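# Move the thin-walled cover onto the module, undented

## Task

Remove the cover from its holder and set it on the base plate so it sits over the module. Its walls are thin and must not be dented; anything beyond the slightest dent is a failure. At the end the cover must stay in place on its own, not held there by the robot.

## Robot and tools

The robot is one six-joint arm (UFACTORY 850 type) with a Robotiq 2F-85 two-finger gripper. There is only one arm, so every motion argument is a single 9-number row. Loose objects may sometimes be nudged by an outside push. Knocking or placing anything off the table fails the task.

Frames. The scene frame has its origin on the table top right under the arm base. +z is up, and +y is to the left when you look along +x. The base may be tilted relative to the table. Results report end_effector_position in metres and end_effector_quat_wxyz, plus linear velocity (m/s) and angular velocity (rad/s), all in this frame. The reported hand position can be off, more so at long reach. In the gripper's own frame the fingers point along +z and close along y. A flat block about 9 cm long sticks out along the gripper's +x and turns with it. end_effector_position is the point midway between the pads when closed. Closed fingertips reach about 19 mm past it, open ones about 6 mm. While closing, the fingertips move about 13 mm farther from the wrist, so leave that gap above any surface.

The row. Nine numbers, each in [-1, 1]: dx, dy, dz, rx, ry, rz, position, force_limit, speed. dx to rz are an offset, not a pose. They are measured in the gripper's own axes, from the gripper pose shown in the most recent result that includes it. Before any such result in a scene, or for a second or later call within the same reply, they are measured from where the robot is when the call starts. 1.0 equals 0.6 m of travel or 180 degrees. rx, ry, rz together form one rotation vector. Zero offsets are not a pause: they pull the arm back to the reference pose. position: +1 is fully open (85 mm), the pads touch near -0.8, and -1 closes until blocked. force_limit sets the pad force: on a 40 mm object this is about 20 N at -1, 128 N at 0 and 235 N at +1. speed sets finger speed: about 20, 85 and 150 mm/s at -1, 0 and +1. Faster closing adds up to about 12 N. For the thin cover walls, use a low force_limit and slow closing.

Tools.
execute_actions {actions, pictures}. actions holds zero or one item. An empty list is a look that returns the state only. {"rows": [[9 numbers], ...], "steps": n} runs up to 15 control steps of 1/30 s each, one row per step, with the last row repeated. Every row is an offset from the same reference pose, not from the row before it. {"steps": n} with no rows is a wait of up to 300 steps, counted from the last result, and your reply time counts toward it. pictures is a boolean.
move {target, speed}. target is one 9-number row of offsets, as above. speed is the path's top speed in m/s, from 0.002 to 0.5, default 0.25; turning is capped at twice that number in rad/s. The path is straight and lasts 0.5 to 10 s. It does not slow for obstacles, the hand may lag or overshoot, and finger values are sent at the start. The result adds a move: line with the outcome (done, off_target, moving, held, fault), the limits that acted (paced means the pose was clipped, held means steps were blocked), and the distance from target. A faster move, or a target set deeper past a contact, pushes harder.
wait {seconds 0 to 10} lets time pass without sending a new command.
zoom_image {camera: cam_high or cam_low, region [x0,y0,x1,y1]} gives a closer view of at most 504x504 px of that camera's latest 504x504 image. The origin is top-left.
read_manual {section: "licences"} returns licence text only.
finished_scene {scene: 1 or 2} ends that scene, grades it and cannot be undone.

Motion limits. Each step's command is clipped to within 70 mm and 16 degrees of the measured pose. When position and orientation cannot both be reached, position wins. After an action the arm only continues to the last clipped pose, so read the resulting pose and command the remainder. "pose unreachable" or HELD means the clearance check changed or blocked the command. "Hand target" shows where the controller is currently driving. Joints move at most 3.14 rad/s. Joint ranges in rad: waist ±6.283, shoulder ±2.304, elbow -4.224 to 0.061, forearm roll ±6.283, wrist pitch ±2.164, wrist roll ±6.283.

Gripper status. object_status: 0 moving, 1 blocked while opening, 2 blocked while closing (a grip), 3 at the requested position or pads together. Send -1 and keep it there for a grip, and confirm it reads 2. A new position value (change of at least 0.01) resets the status and is the only way to apply a new force_limit or speed. To loosen a grip, open first. position_measured is in counts: 3 is open, 78 is about 60 mm, 130 about 40 mm, 180 about 20 mm, 230 pads together.

Faults and heat. A contact torque at a joint's load limit (waist and shoulder 57, elbow 47.5, forearm roll 25.6, wrist 18 N m, held weight included) stops the arm. It backs off, pauses 10 s and skips the rest of the call. Holding loads heats the motors: a MOTOR HOT warning appears at 65 °C, and at 80 °C the brakes lock until they cool. Avoid drops, slips, slams, hard hits and hard pushes.

Cameras: cam_high and cam_low, 504x504, with calibration given in the scene frame. Use them to locate the holder, cover, plate and module, and to check the final seating after you release and back away.

Each tool is called after ">>>" by a JSON object that holds its "fn" and its "kwargs".

## Session

>>> {"fn": "execute_actions", "kwargs": {"actions": []}}

Scene clock: 0.00 s of 5600.00 s.
end_effector_position=(+0.5380, -0.1888, +0.3176) position_measured=3 object_status=3 end_effector_quat_wxyz=(+0.140, +0.219, +0.909, +0.326) end_effector_velocity=(-0.000, +0.000, +0.000) end_effector_angular_velocity=(+0.001, -0.000, -0.001)
Joint positions: [-0.623 -0.53  -1.104  1.002 -0.92  -0.956]
Joint velocities: [-0.     0.001  0.001  0.001  0.     0.   ]
Hand target: +0.538, -0.189, +0.318; +0.140, +0.219, +0.909, +0.326

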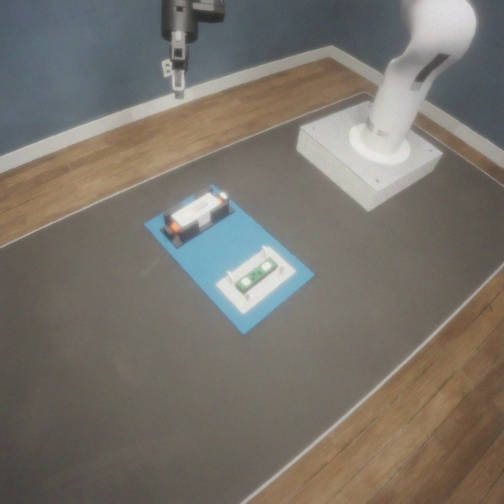

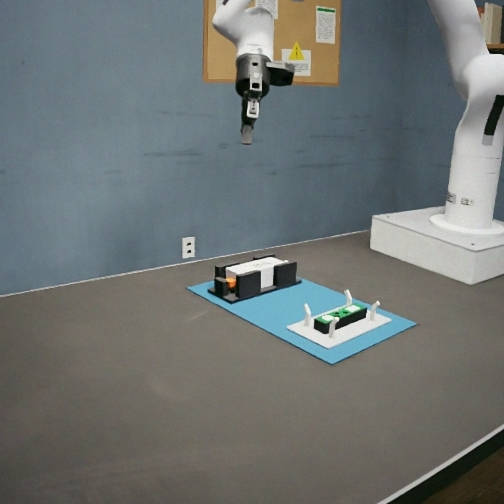

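>>> {"fn": "zoom_image", "kwargs": {"camera": "cam_high", "region": [140, 170, 260, 260]}}

>>> {"fn": "zoom_image", "kwargs": {"camera": "cam_low", "region": [190, 240, 320, 320]}}

>>> {"fn": "zoom_image", "kwargs": {"camera": "cam_high", "region": [200, 230, 320, 330]}}

>>> {"fn": "zoom_image", "kwargs": {"camera": "cam_low", "region": [275, 275, 405, 360]}}

Region (140, 170, 260, 260) of cam_high's 504x504 image, scaled by 4.200, with more detail than that image has; it fills the top 378 rows of this view, and the rest is white.

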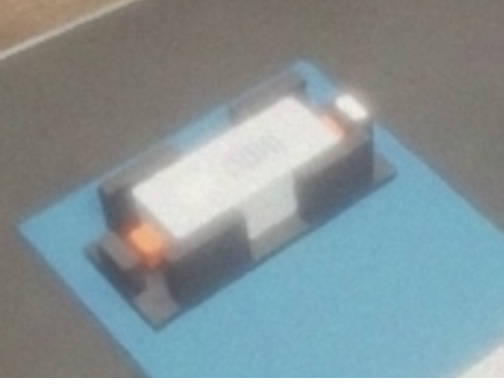

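Region (190, 240, 320, 320) of cam_low's 504x504 image, scaled by 3.877, with more detail than that image has; it fills the top 310 rows of this view, and the rest is white.

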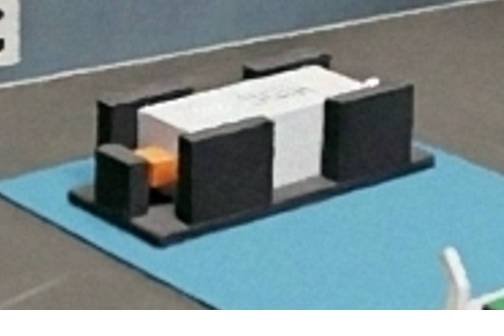

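Region (200, 230, 320, 330) of cam_high's 504x504 image, scaled by 4.200, with more detail than that image has.

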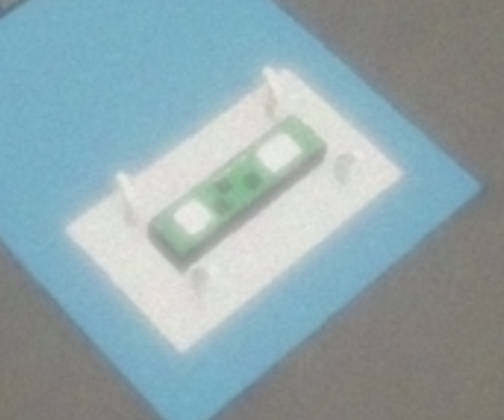

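Region (275, 275, 405, 360) of cam_low's 504x504 image, scaled by 3.877, with more detail than that image has; it fills the top 330 rows of this view, and the rest is white.

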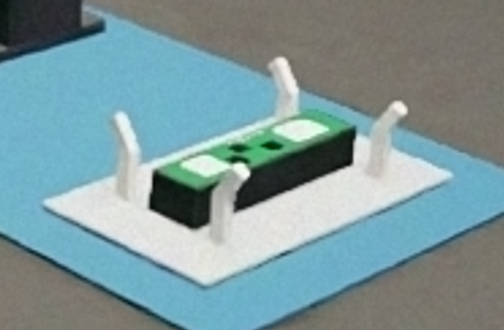

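>>> {"fn": "zoom_image", "kwargs": {"camera": "cam_high", "region": [180, 180, 240, 225]}}

>>> {"fn": "zoom_image", "kwargs": {"camera": "cam_low", "region": [240, 248, 305, 295]}}

>>> {"fn": "zoom_image", "kwargs": {"camera": "cam_high", "region": [155, 205, 215, 252]}}

Region (180, 180, 240, 225) of cam_high's 504x504 image, scaled by 8.400, with more detail than that image has; it fills the top 378 rows of this view, and the rest is white.

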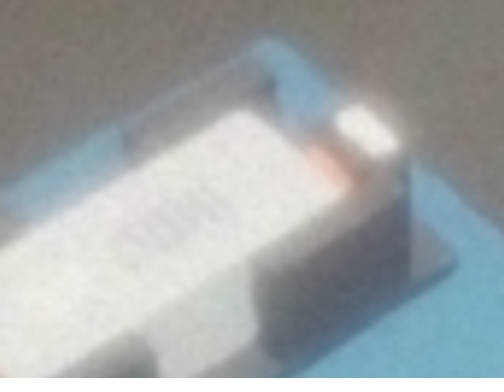

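Region (240, 248, 305, 295) of cam_low's 504x504 image, scaled by 7.754, with more detail than that image has.

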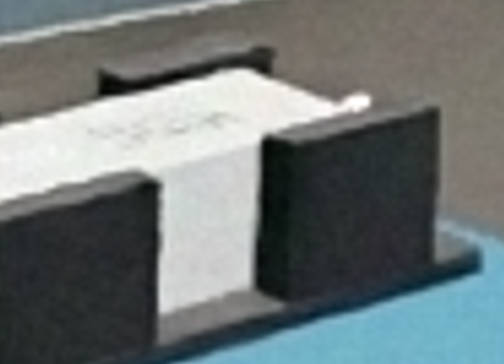

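Region (155, 205, 215, 252) of cam_high's 504x504 image, scaled by 8.400, with more detail than that image has; it fills the top 395 rows of this view, and the rest is white.

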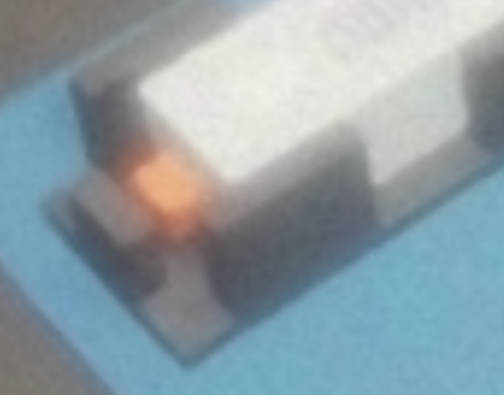

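>>> {"fn": "move", "kwargs": {"target": [0.0148,-0.1095,0.2763,0.2084,0.1074,-0.1863,1,-1,0], "speed": 0.2}}

Scene clock: 62.50 s of 5600.00 s.
end_effector_position=(+0.5759, -0.1424, +0.1495) position_measured=3 object_status=3 end_effector_quat_wxyz=(-0.000, -0.070, +0.998, -0.000) end_effector_velocity=(-0.000, +0.000, -0.002) end_effector_angular_velocity=(-0.006, +0.005, +0.001)
Joint positions: [-0.213 -0.784 -1.246  0.04  -0.481 -0.427]
Joint velocities: [ 0.004 -0.004 -0.002 -0.015 -0.001  0.016]
Hand target: +0.576, -0.142, +0.149; -0.001, -0.070, +0.998, -0.000
Off the commanded pose: 0.000 m, 0 deg.
After step 90, 56.77 s passed at rest.
move: done

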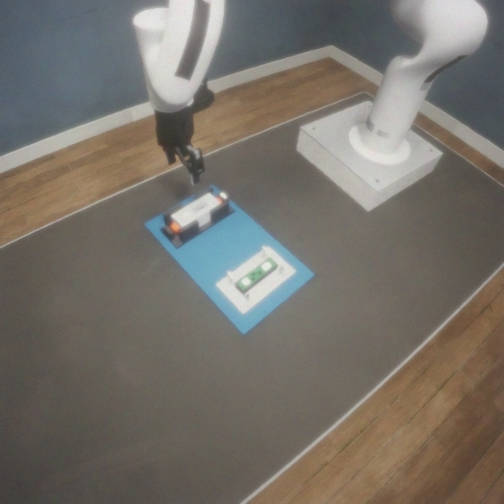

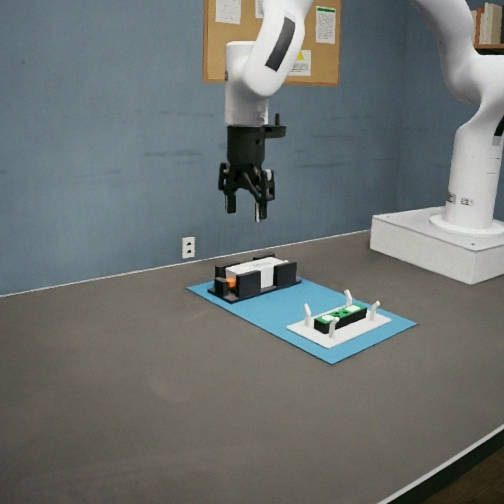

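>>> {"fn": "move", "kwargs": {"target": [0,0,0.1,0,0,0,1,-1,0], "speed": 0.1}}

>>> {"fn": "zoom_image", "kwargs": {"camera": "cam_high", "region": [140, 150, 260, 260]}}

>>> {"fn": "zoom_image", "kwargs": {"camera": "cam_low", "region": [190, 200, 320, 320]}}

Scene clock: 72.87 s of 5600.00 s.
end_effector_position=(+0.5761, -0.1425, +0.0898) position_measured=3 object_status=3 end_effector_quat_wxyz=(-0.000, -0.070, +0.998, -0.000) end_effector_velocity=(-0.001, +0.000, -0.002) end_effector_angular_velocity=(+0.000, +0.003, +0.002)
Joint positions: [-0.211 -0.893 -1.265  0.049 -0.391 -0.435]
Joint velocities: [ 0.    -0.004  0.001 -0.002  0.001 -0.   ]
Hand target: +0.576, -0.142, +0.090; -0.000, -0.070, +0.998, -0.000
Off the commanded pose: 0.000 m, 0 deg.
After step 90, 6.40 s passed at rest.
move: done

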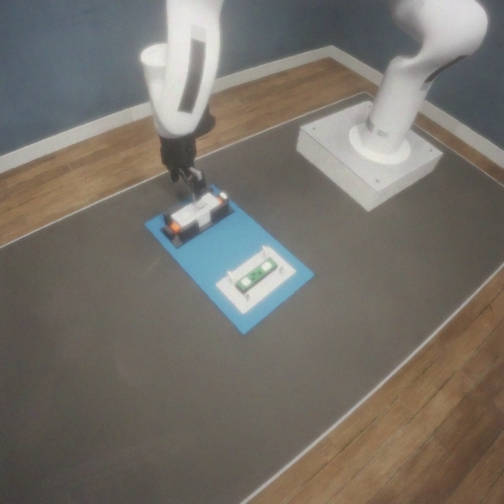

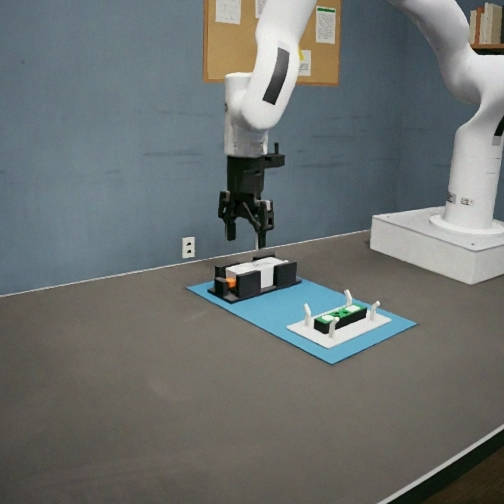

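Region (140, 150, 260, 260) of cam_high's 504x504 image, scaled by 4.200, with more detail than that image has; it fills the top 462 rows of this view, and the rest is white.

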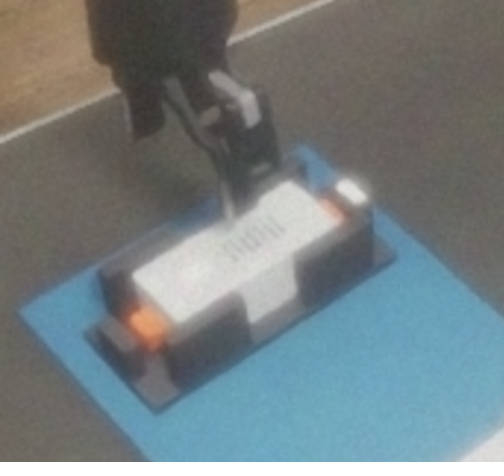

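Region (190, 200, 320, 320) of cam_low's 504x504 image, scaled by 3.877, with more detail than that image has; it fills the top 465 rows of this view, and the rest is white.

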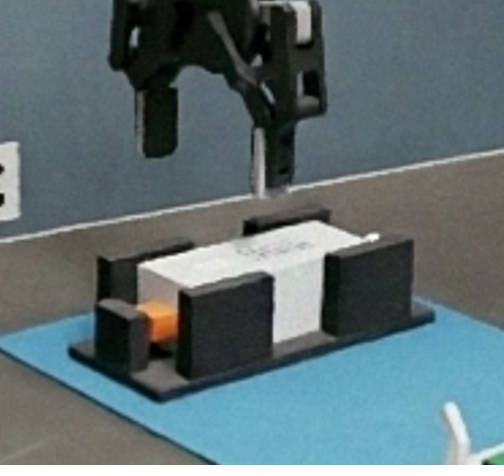

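>>> {"fn": "move", "kwargs": {"target": [-0.003,0.067,0.03,0,0,0,1,-1,0], "speed": 0.08}}

>>> {"fn": "zoom_image", "kwargs": {"camera": "cam_high", "region": [140, 150, 260, 260]}}

>>> {"fn": "zoom_image", "kwargs": {"camera": "cam_low", "region": [190, 200, 320, 320]}}

Scene clock: 97.07 s of 5600.00 s.
end_effector_position=(+0.5725, -0.1026, +0.0719) position_measured=3 object_status=3 end_effector_quat_wxyz=(-0.000, -0.069, +0.998, -0.000) end_effector_velocity=(-0.001, +0.001, -0.002) end_effector_angular_velocity=(-0.000, +0.003, +0.002)
Joint positions: [-0.146 -0.907 -1.233  0.058 -0.344 -0.38 ]
Joint velocities: [ 0.002 -0.002  0.002 -0.003  0.001  0.002]
Hand target: +0.572, -0.102, +0.072; -0.000, -0.070, +0.998, -0.000
Off the commanded pose: 0.000 m, 0 deg.
After step 90, 20.30 s passed at rest.
move: done

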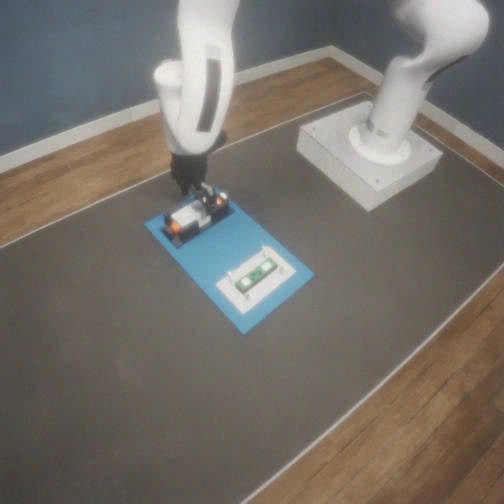

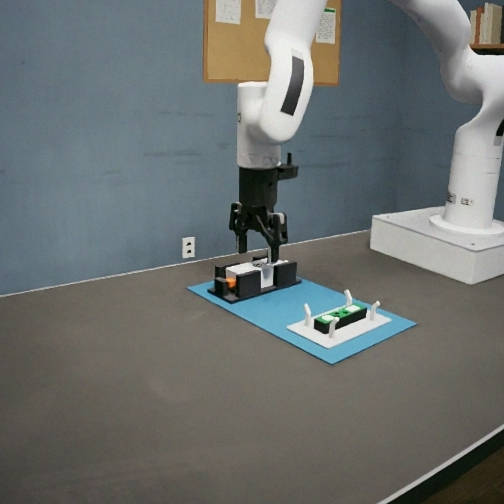

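Region (140, 150, 260, 260) of cam_high's 504x504 image, scaled by 4.200, with more detail than that image has; it fills the top 462 rows of this view, and the rest is white.

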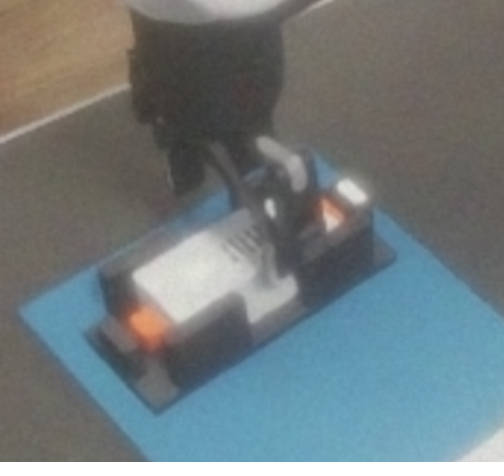

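Region (190, 200, 320, 320) of cam_low's 504x504 image, scaled by 3.877, with more detail than that image has; it fills the top 465 rows of this view, and the rest is white.

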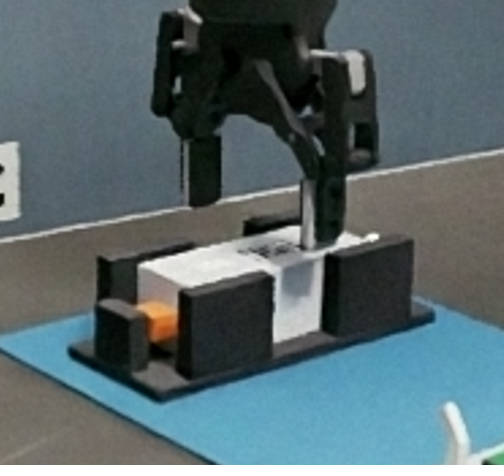

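>>> {"fn": "move", "kwargs": {"target": [0,0,0.03,0,0,0,0.6,-1,-0.5], "speed": 0.03}}

>>> {"fn": "zoom_image", "kwargs": {"camera": "cam_high", "region": [150, 170, 250, 260]}}

>>> {"fn": "zoom_image", "kwargs": {"camera": "cam_low", "region": [205, 220, 305, 310]}}

Scene clock: 113.30 s of 5600.00 s.
end_effector_position=(+0.5726, -0.1026, +0.0540) position_measured=53 object_status=3 end_effector_quat_wxyz=(-0.000, -0.069, +0.998, -0.000) end_effector_velocity=(+0.001, -0.000, -0.000) end_effector_angular_velocity=(-0.000, -0.002, +0.001)
Joint positions: [-0.145 -0.943 -1.245  0.063 -0.32  -0.384]
Joint velocities: [-0.    -0.001 -0.002 -0.     0.001 -0.   ]
Hand target: +0.572, -0.103, +0.054; -0.000, -0.069, +0.998, -0.000
Off the commanded pose: 0.000 m, 0 deg.
After step 90, 12.37 s passed at rest.
move: done

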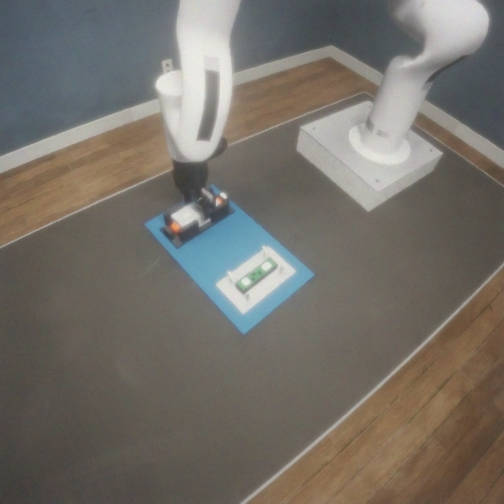

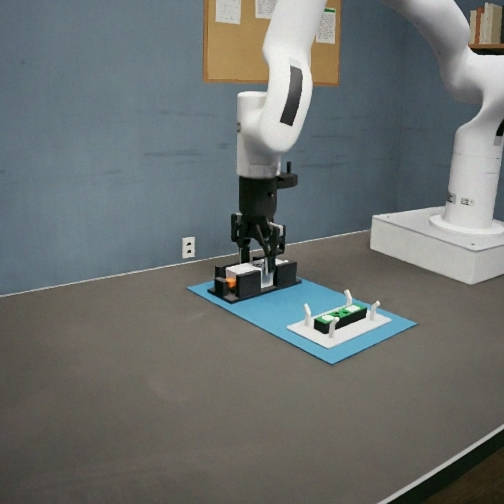

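Region (150, 170, 250, 260) of cam_high's 504x504 image, scaled by 5.040, with more detail than that image has; it fills the top 454 rows of this view, and the rest is white.

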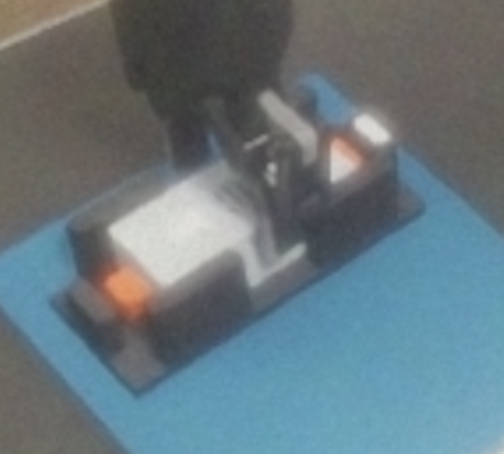

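Region (205, 220, 305, 310) of cam_low's 504x504 image, scaled by 5.040, with more detail than that image has; it fills the top 454 rows of this view, and the rest is white.

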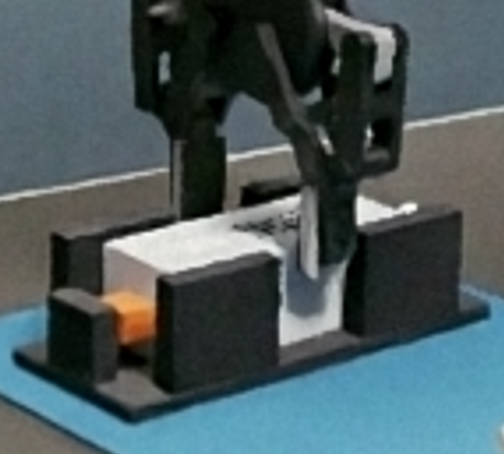

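>>> {"fn": "move", "kwargs": {"target": [0,0,0.018,0,0,0,0.4,-1,-1], "speed": 0.02}}

>>> {"fn": "zoom_image", "kwargs": {"camera": "cam_high", "region": [160, 180, 240, 250]}}

>>> {"fn": "zoom_image", "kwargs": {"camera": "cam_low", "region": [215, 230, 305, 305]}}

Scene clock: 122.00 s of 5600.00 s.
end_effector_position=(+0.5726, -0.1026, +0.0433) position_measured=78 object_status=0 end_effector_quat_wxyz=(-0.000, -0.069, +0.998, -0.000) end_effector_velocity=(+0.000, -0.000, -0.001) end_effector_angular_velocity=(+0.000, -0.000, -0.000)
Joint positions: [-0.145 -0.964 -1.253  0.065 -0.306 -0.387]
Joint velocities: [ 0.    -0.003 -0.001  0.001  0.002 -0.   ]
Hand target: +0.573, -0.103, +0.043; -0.000, -0.069, +0.998, -0.000
Off the commanded pose: 0.000 m, 0 deg.
After step 90, 4.93 s passed at rest.
move: done

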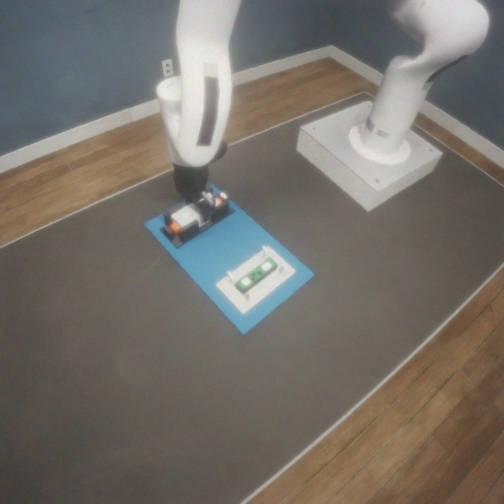

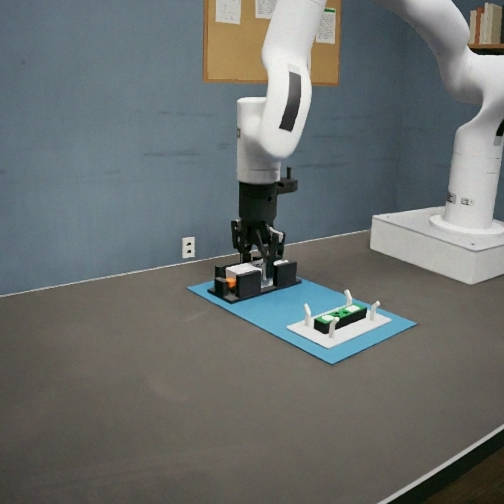

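Region (160, 180, 240, 250) of cam_high's 504x504 image, scaled by 6.300, with more detail than that image has; it fills the top 441 rows of this view, and the rest is white.

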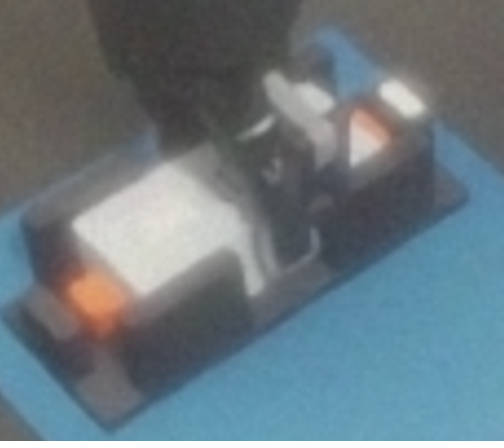

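Region (215, 230, 305, 305) of cam_low's 504x504 image, scaled by 5.600, with more detail than that image has.

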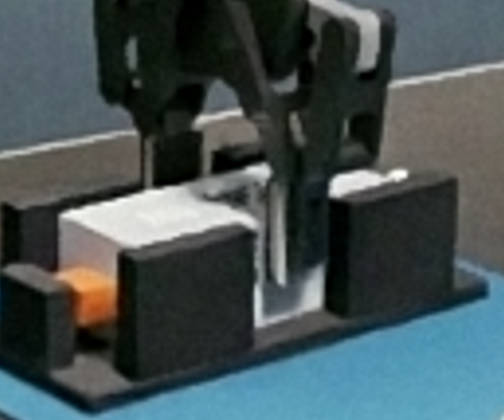

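Fingers are in the gap. Close softly.

>>> {"fn": "execute_actions", "kwargs": {"actions": [{"rows": [[0,0,0,0,0,0,-1,-1,-1]], "steps": 15}], "pictures": false}}

>>> {"fn": "execute_actions", "kwargs": {"actions": [{"steps": 20}]}}

Scene clock: 128.07 s of 5600.00 s.
end_effector_position=(+0.5724, -0.1024, +0.0433) position_measured=100 object_status=0 end_effector_quat_wxyz=(-0.000, -0.069, +0.998, -0.000) end_effector_velocity=(-0.001, +0.004, +0.000) end_effector_angular_velocity=(+0.002, +0.006, +0.002)
Joint positions: [-0.145 -0.964 -1.253  0.066 -0.306 -0.386]
Joint velocities: [ 0.005  0.    -0.     0.003 -0.007  0.001]
Hand target: +0.573, -0.103, +0.043; -0.000, -0.069, +0.998, -0.000
Off the commanded pose: 0.000 m, 0 deg.
Steps of this call (steps 1 to 90: nothing new was sent; then 2.57 s passed at rest; steps 91 to 105: all 15 steps of this action). Readings (end_effector_position | what the end effector reports):
91: (+0.5726, -0.1026, +0.0432) | position_measured=78 object_status=0
92: (+0.5726, -0.1026, +0.0432) | position_measured=78 object_status=0
94: (+0.5726, -0.1026, +0.0433) | position_measured=81 object_status=0
98: (+0.5726, -0.1026, +0.0433) | position_measured=87 object_status=0
105: the state above

Scene clock: 128.73 s of 5600.00 s.
end_effector_position=(+0.5724, -0.1025, +0.0433) position_measured=114 object_status=2 end_effector_quat_wxyz=(-0.000, -0.069, +0.998, -0.000) end_effector_velocity=(+0.001, -0.001, +0.000) end_effector_angular_velocity=(-0.001, -0.002, +0.001)
Joint positions: [-0.145 -0.964 -1.253  0.066 -0.307 -0.386]
Joint velocities: [-0.001  0.001 -0.    -0.001  0.001 -0.   ]
Hand target: +0.573, -0.103, +0.043; -0.000, -0.069, +0.998, -0.000
Off the commanded pose: 0.000 m, 0 deg.
Steps of this call (steps 1 to 20: nothing new was sent). Readings (end_effector_position | what the end effector reports):
1: (+0.5724, -0.1023, +0.0433) | position_measured=101 object_status=0
2: (+0.5723, -0.1022, +0.0433) | position_measured=103 object_status=0
4: (+0.5722, -0.1020, +0.0433) | position_measured=106 object_status=0
8: (+0.5723, -0.1020, +0.0435) | position_measured=113 object_status=0
20: the state above

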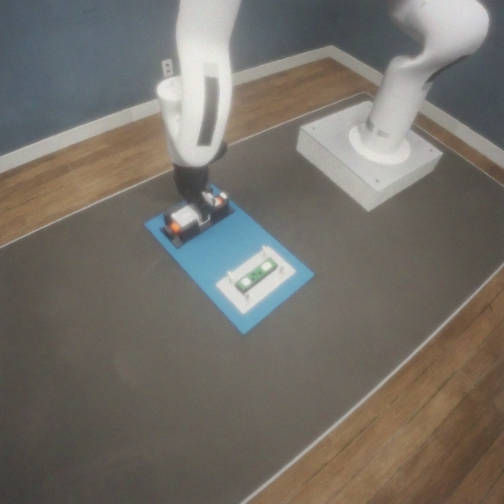

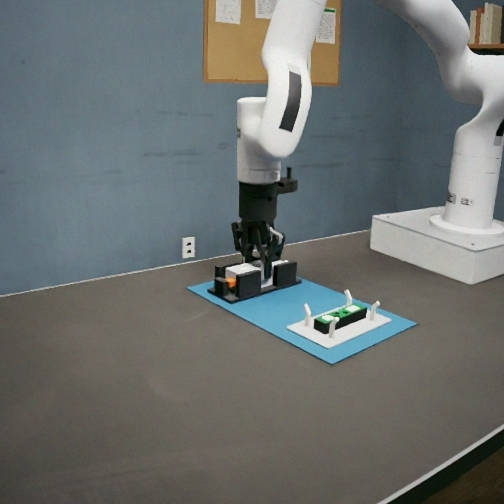

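>>> {"fn": "move", "kwargs": {"target": [0,0,-0.015,0,0,0,-1,-1,-1], "speed": 0.01}}

>>> {"fn": "zoom_image", "kwargs": {"camera": "cam_low", "region": [205, 220, 305, 310]}}

Scene clock: 134.37 s of 5600.00 s.
end_effector_position=(+0.5724, -0.1025, +0.0523) position_measured=114 object_status=2 end_effector_quat_wxyz=(-0.000, -0.069, +0.998, -0.000) end_effector_velocity=(-0.000, -0.000, +0.001) end_effector_angular_velocity=(-0.001, -0.000, +0.002)
Joint positions: [-0.145 -0.946 -1.246  0.063 -0.318 -0.384]
Joint velocities: [ 0.     0.001  0.001 -0.002 -0.     0.   ]
Hand target: +0.572, -0.102, +0.052; -0.000, -0.069, +0.998, -0.000
Off the commanded pose: 0.000 m, 0 deg.
After step 90, 1.50 s passed at rest.
move: done

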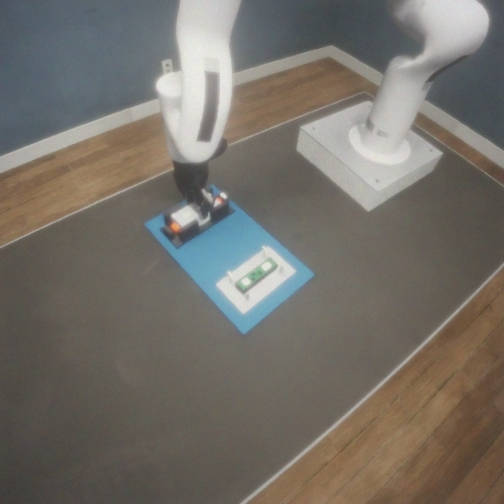

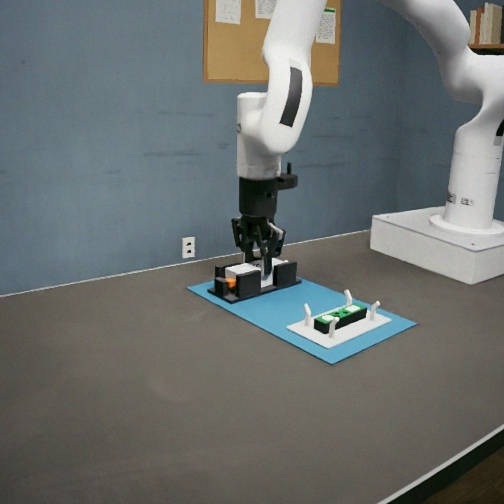

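Region (205, 220, 305, 310) of cam_low's 504x504 image, scaled by 5.040, with more detail than that image has; it fills the top 454 rows of this view, and the rest is white.

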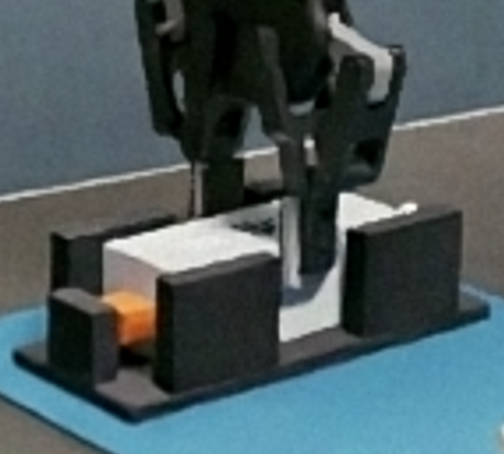

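>>> {"fn": "zoom_image", "kwargs": {"camera": "cam_high", "region": [160, 180, 240, 250]}}

Region (160, 180, 240, 250) of cam_high's 504x504 image, scaled by 6.300, with more detail than that image has; it fills the top 441 rows of this view, and the rest is white.

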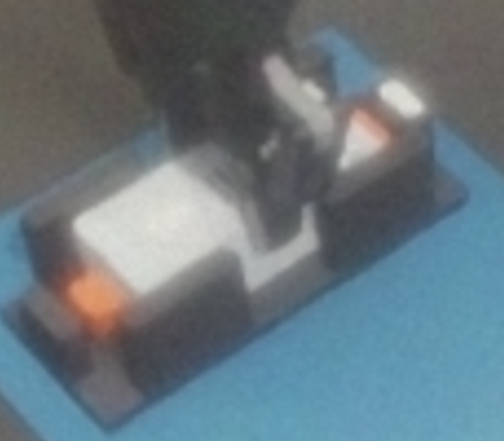

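>>> {"fn": "execute_actions", "kwargs": {"actions": [{"rows": [[0,0,0,0,0,0,0.25,-1,-0.5]], "steps": 12}], "pictures": false}}

>>> {"fn": "move", "kwargs": {"target": [0,0,0.011,0,0,0,0.25,-1,-0.5], "speed": 0.02}}

>>> {"fn": "move", "kwargs": {"target": [0,0,0,0,0,0,-1,-0.9,-1], "speed": 0.02}}

Scene clock: 148.60 s of 5600.00 s.
end_effector_position=(+0.5735, -0.1030, +0.0528) position_measured=98 object_status=0 end_effector_quat_wxyz=(+0.001, -0.069, +0.998, -0.001) end_effector_velocity=(-0.004, +0.002, -0.003) end_effector_angular_velocity=(+0.002, +0.009, -0.000)
Joint positions: [-0.146 -0.946 -1.247  0.063 -0.317 -0.384]
Joint velocities: [ 0.002 -0.003  0.004  0.001 -0.002  0.001]
Hand target: +0.572, -0.103, +0.052; -0.000, -0.069, +0.998, -0.000
Off the commanded pose: 0.001 m, 0 deg.
Steps of this call (steps 1 to 90: nothing new was sent; then 10.83 s passed at rest; steps 91 to 102: all 12 steps of this action). Readings (end_effector_position | what the end effector reports):
91: (+0.5724, -0.1024, +0.0523) | position_measured=114 object_status=0
92: (+0.5724, -0.1025, +0.0524) | position_measured=114 object_status=0
94: (+0.5730, -0.1027, +0.0528) | position_measured=108 object_status=0
98: (+0.5737, -0.1032, +0.0531) | position_measured=99 object_status=0
102: the state above

Scene clock: 149.53 s of 5600.00 s.
end_effector_position=(+0.5727, -0.1026, +0.0459) position_measured=98 object_status=3 end_effector_quat_wxyz=(-0.000, -0.069, +0.998, -0.000) end_effector_velocity=(+0.001, -0.000, +0.000) end_effector_angular_velocity=(-0.001, -0.002, +0.002)
Joint positions: [-0.145 -0.959 -1.251  0.065 -0.309 -0.386]
Joint velocities: [ 0.    -0.    -0.001 -0.002  0.001 -0.   ]
Hand target: +0.573, -0.103, +0.046; -0.000, -0.069, +0.998, -0.000
Off the commanded pose: 0.000 m, 0 deg.
move: done

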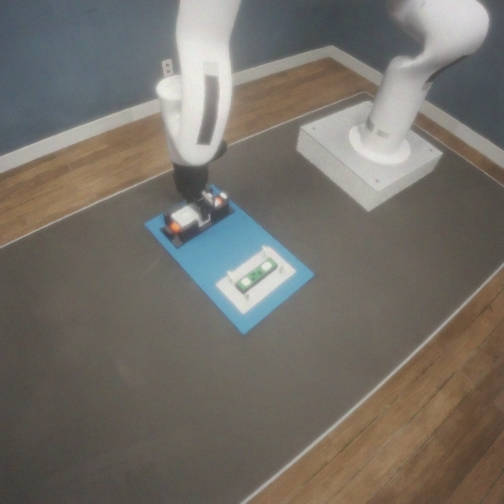

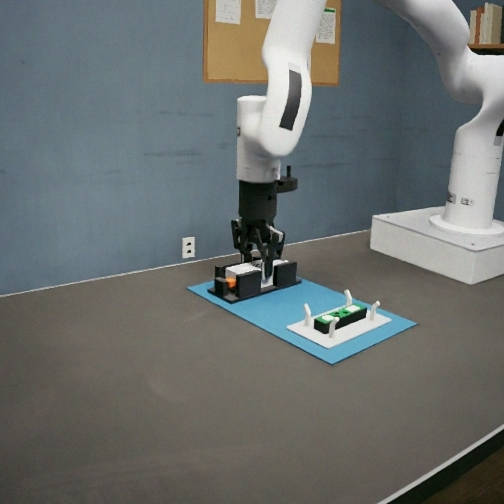

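Scene clock: 150.20 s of 5600.00 s.
end_effector_position=(+0.5726, -0.1024, +0.0461) position_measured=118 object_status=0 end_effector_quat_wxyz=(-0.000, -0.069, +0.998, -0.000) end_effector_velocity=(+0.001, -0.001, +0.000) end_effector_angular_velocity=(-0.001, -0.003, +0.000)
Joint positions: [-0.145 -0.959 -1.251  0.065 -0.31  -0.386]
Joint velocities: [-0.001 -0.    -0.002 -0.001  0.002 -0.   ]
Hand target: +0.573, -0.103, +0.046; -0.000, -0.069, +0.998, -0.000
Off the commanded pose: 0.000 m, 0 deg.
move: done

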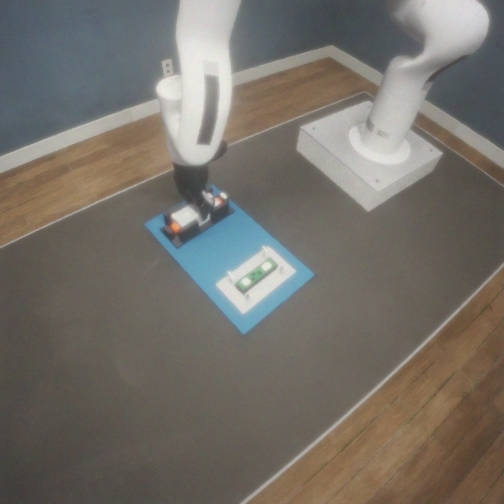

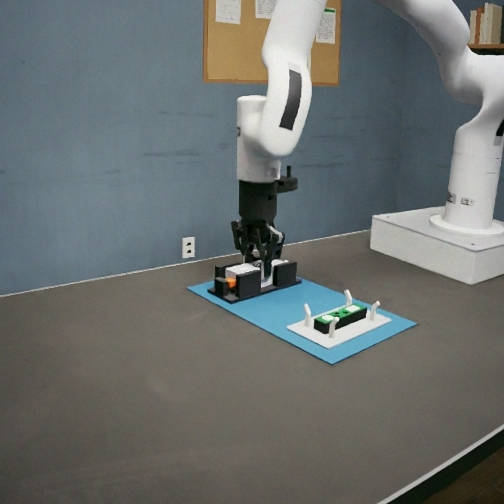

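>>> {"fn": "move", "kwargs": {"target": [0,0.001,-0.01,0,0,0,-1,-0.9,-1], "speed": 0.006}}

>>> {"fn": "zoom_image", "kwargs": {"camera": "cam_low", "region": [205, 220, 305, 310]}}

Scene clock: 156.67 s of 5600.00 s.
end_effector_position=(+0.5725, -0.1019, +0.0521) position_measured=118 object_status=2 end_effector_quat_wxyz=(-0.000, -0.069, +0.998, -0.000) end_effector_velocity=(-0.000, +0.000, -0.000) end_effector_angular_velocity=(-0.000, +0.000, +0.001)
Joint positions: [-0.144 -0.946 -1.246  0.063 -0.318 -0.383]
Joint velocities: [ 0.001  0.     0.001 -0.     0.     0.   ]
Hand target: +0.573, -0.102, +0.052; -0.000, -0.069, +0.998, -0.000
Off the commanded pose: 0.000 m, 0 deg.
After step 90, 2.20 s passed at rest.
move: done

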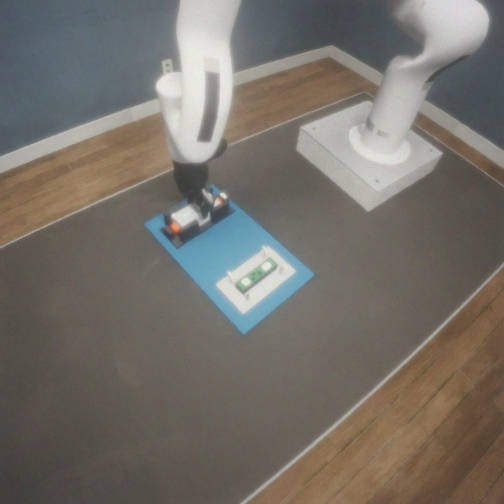

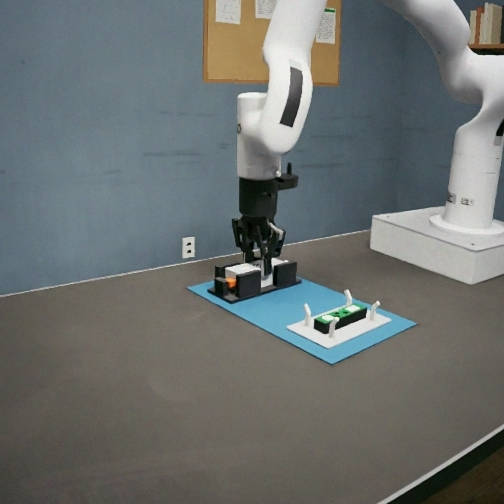

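Region (205, 220, 305, 310) of cam_low's 504x504 image, scaled by 5.040, with more detail than that image has; it fills the top 454 rows of this view, and the rest is white.

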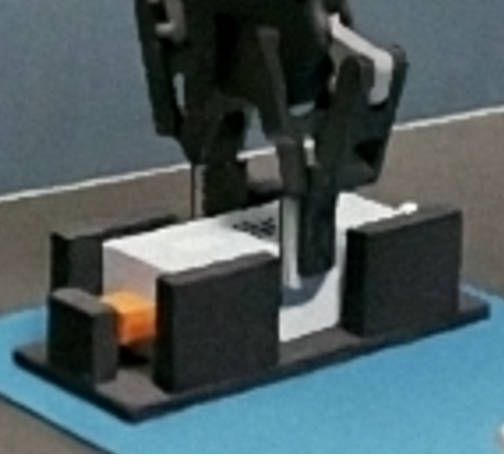

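>>> {"fn": "execute_actions", "kwargs": {"actions": [{"rows": [[0,0,0,0,0,0,0.25,-1,-0.5]], "steps": 10}], "pictures": false}}

>>> {"fn": "move", "kwargs": {"target": [0,0,-0.05,0,0,0,0.25,-1,-0.5], "speed": 0.06}}

>>> {"fn": "move", "kwargs": {"target": [0.153,0,0,0,0,0,-0.8,-1,0.5], "speed": 0.1}}

>>> {"fn": "zoom_image", "kwargs": {"camera": "cam_high", "region": [170, 160, 260, 240]}}

>>> {"fn": "zoom_image", "kwargs": {"camera": "cam_low", "region": [225, 210, 325, 300]}}

Scene clock: 188.57 s of 5600.00 s.
end_effector_position=(+0.5739, -0.1023, +0.0530) position_measured=98 object_status=0 end_effector_quat_wxyz=(+0.001, -0.070, +0.998, -0.001) end_effector_velocity=(-0.011, +0.003, -0.007) end_effector_angular_velocity=(+0.005, +0.023, -0.001)
Joint positions: [-0.144 -0.945 -1.248  0.063 -0.317 -0.384]
Joint velocities: [ 0.001 -0.007  0.012 -0.    -0.005  0.002]
Hand target: +0.572, -0.102, +0.052; -0.000, -0.069, +0.998, -0.000
Off the commanded pose: 0.002 m, 0 deg.
Steps of this call (steps 1 to 90: nothing new was sent; then 28.57 s passed at rest; steps 91 to 100: all 10 steps of this action). Readings (end_effector_position | what the end effector reports):
91: (+0.5726, -0.1018, +0.0521) | position_measured=118 object_status=0
92: (+0.5726, -0.1018, +0.0522) | position_measured=118 object_status=0
94: (+0.5732, -0.1019, +0.0528) | position_measured=112 object_status=0
98: (+0.5746, -0.1024, +0.0535) | position_measured=99 object_status=0
100: the state above

Scene clock: 189.60 s of 5600.00 s.
end_effector_position=(+0.5725, -0.1019, +0.0820) position_measured=98 object_status=3 end_effector_quat_wxyz=(-0.000, -0.069, +0.998, -0.000) end_effector_velocity=(-0.002, +0.000, -0.000) end_effector_angular_velocity=(+0.001, +0.003, -0.000)
Joint positions: [-0.145 -0.887 -1.228  0.056 -0.359 -0.377]
Joint velocities: [-0.     0.     0.002  0.    -0.002  0.   ]
Hand target: +0.573, -0.102, +0.082; -0.000, -0.069, +0.998, -0.000
Off the commanded pose: 0.000 m, 0 deg.
move: done

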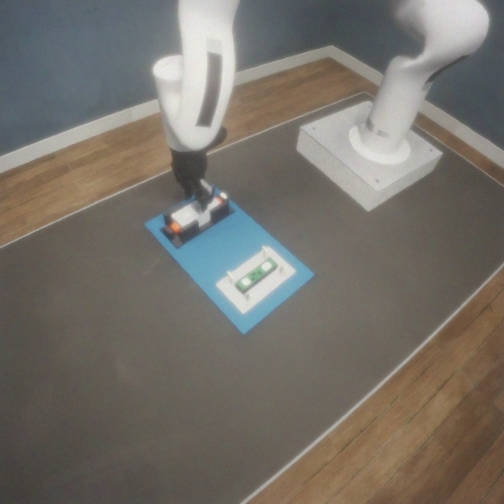

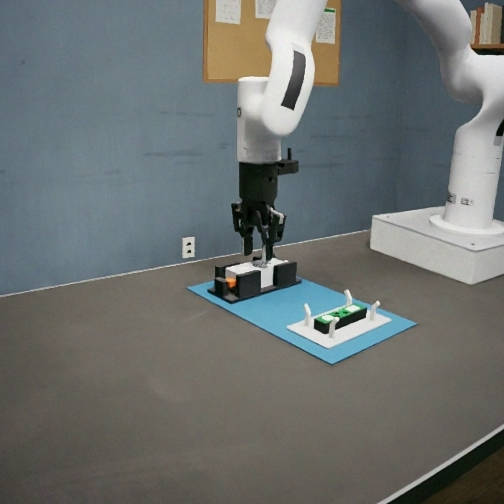

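Scene clock: 190.87 s of 5600.00 s.
end_effector_position=(+0.4819, -0.1146, +0.0820) position_measured=229 object_status=3 end_effector_quat_wxyz=(-0.000, -0.069, +0.998, -0.000) end_effector_velocity=(-0.001, -0.000, +0.001) end_effector_angular_velocity=(-0.000, -0.001, +0.004)
Joint positions: [-0.204 -0.757 -0.959  0.086 -0.22  -0.466]
Joint velocities: [-0.001  0.004  0.005  0.001  0.002 -0.006]
Hand target: +0.482, -0.115, +0.082; -0.000, -0.069, +0.998, -0.000
Off the commanded pose: 0.000 m, 0 deg.
move: done

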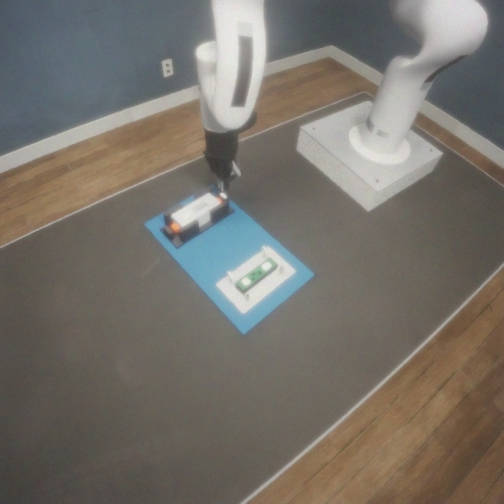

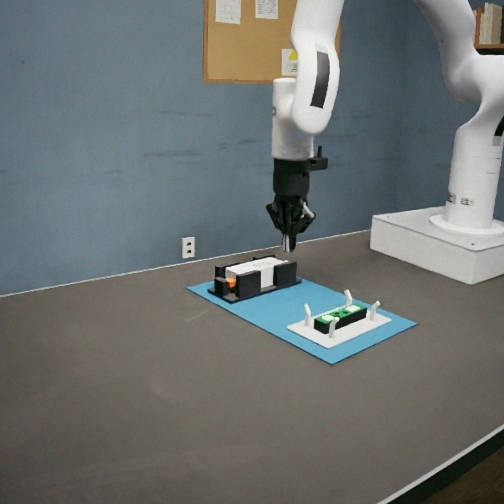

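Region (170, 160, 260, 240) of cam_high's 504x504 image, scaled by 5.600, with more detail than that image has.

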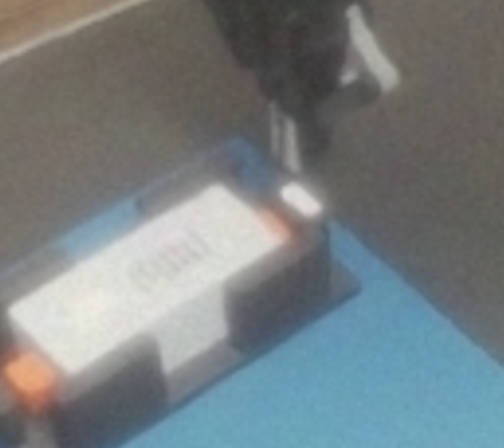

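Region (225, 210, 325, 300) of cam_low's 504x504 image, scaled by 5.040, with more detail than that image has; it fills the top 454 rows of this view, and the rest is white.

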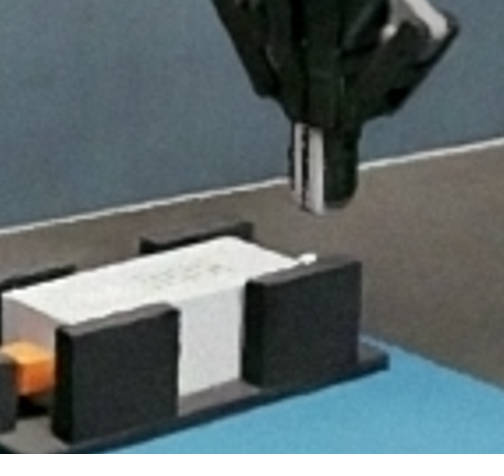

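>>> {"fn": "move", "kwargs": {"target": [0,0,0.044,0,0,0,-0.8,-1,0.5], "speed": 0.015}}

>>> {"fn": "zoom_image", "kwargs": {"camera": "cam_high", "region": [170, 160, 260, 240]}}

Scene clock: 199.40 s of 5600.00 s.
end_effector_position=(+0.4836, -0.1148, +0.0593) position_measured=229 object_status=3 end_effector_quat_wxyz=(+0.001, -0.070, +0.998, -0.000) end_effector_velocity=(-0.001, +0.000, +0.000) end_effector_angular_velocity=(-0.002, -0.005, +0.000)
Joint positions: [-0.203 -0.811 -0.976  0.106 -0.183 -0.487]
Joint velocities: [ 0.     0.003  0.007  0.002  0.008 -0.002]
Hand target: +0.482, -0.115, +0.056; -0.000, -0.069, +0.998, -0.000
Off the commanded pose: 0.004 m, 0 deg.
After step 90, 3.57 s passed at rest.
move: off_target

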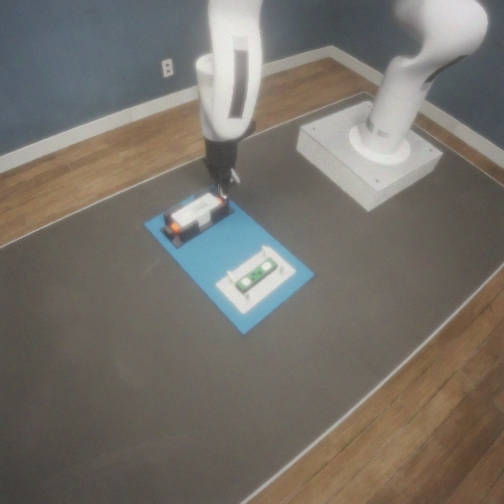

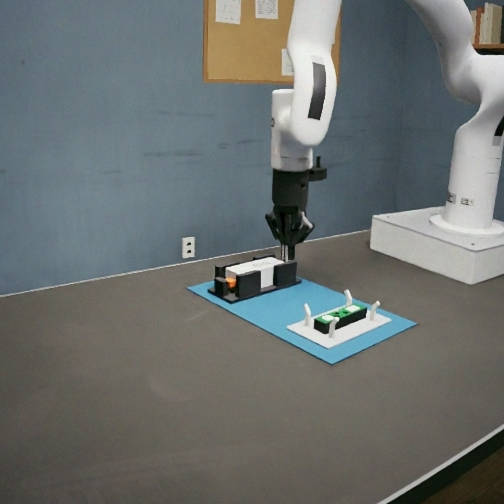

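Region (170, 160, 260, 240) of cam_high's 504x504 image, scaled by 5.600, with more detail than that image has.

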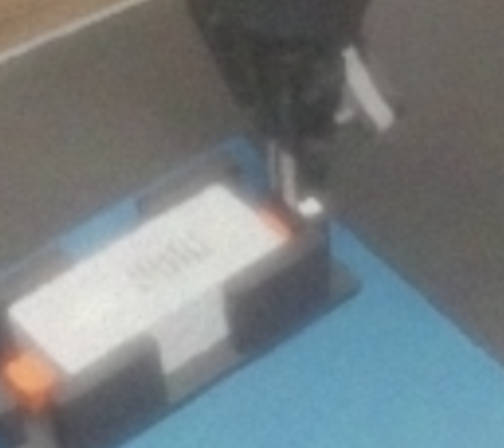

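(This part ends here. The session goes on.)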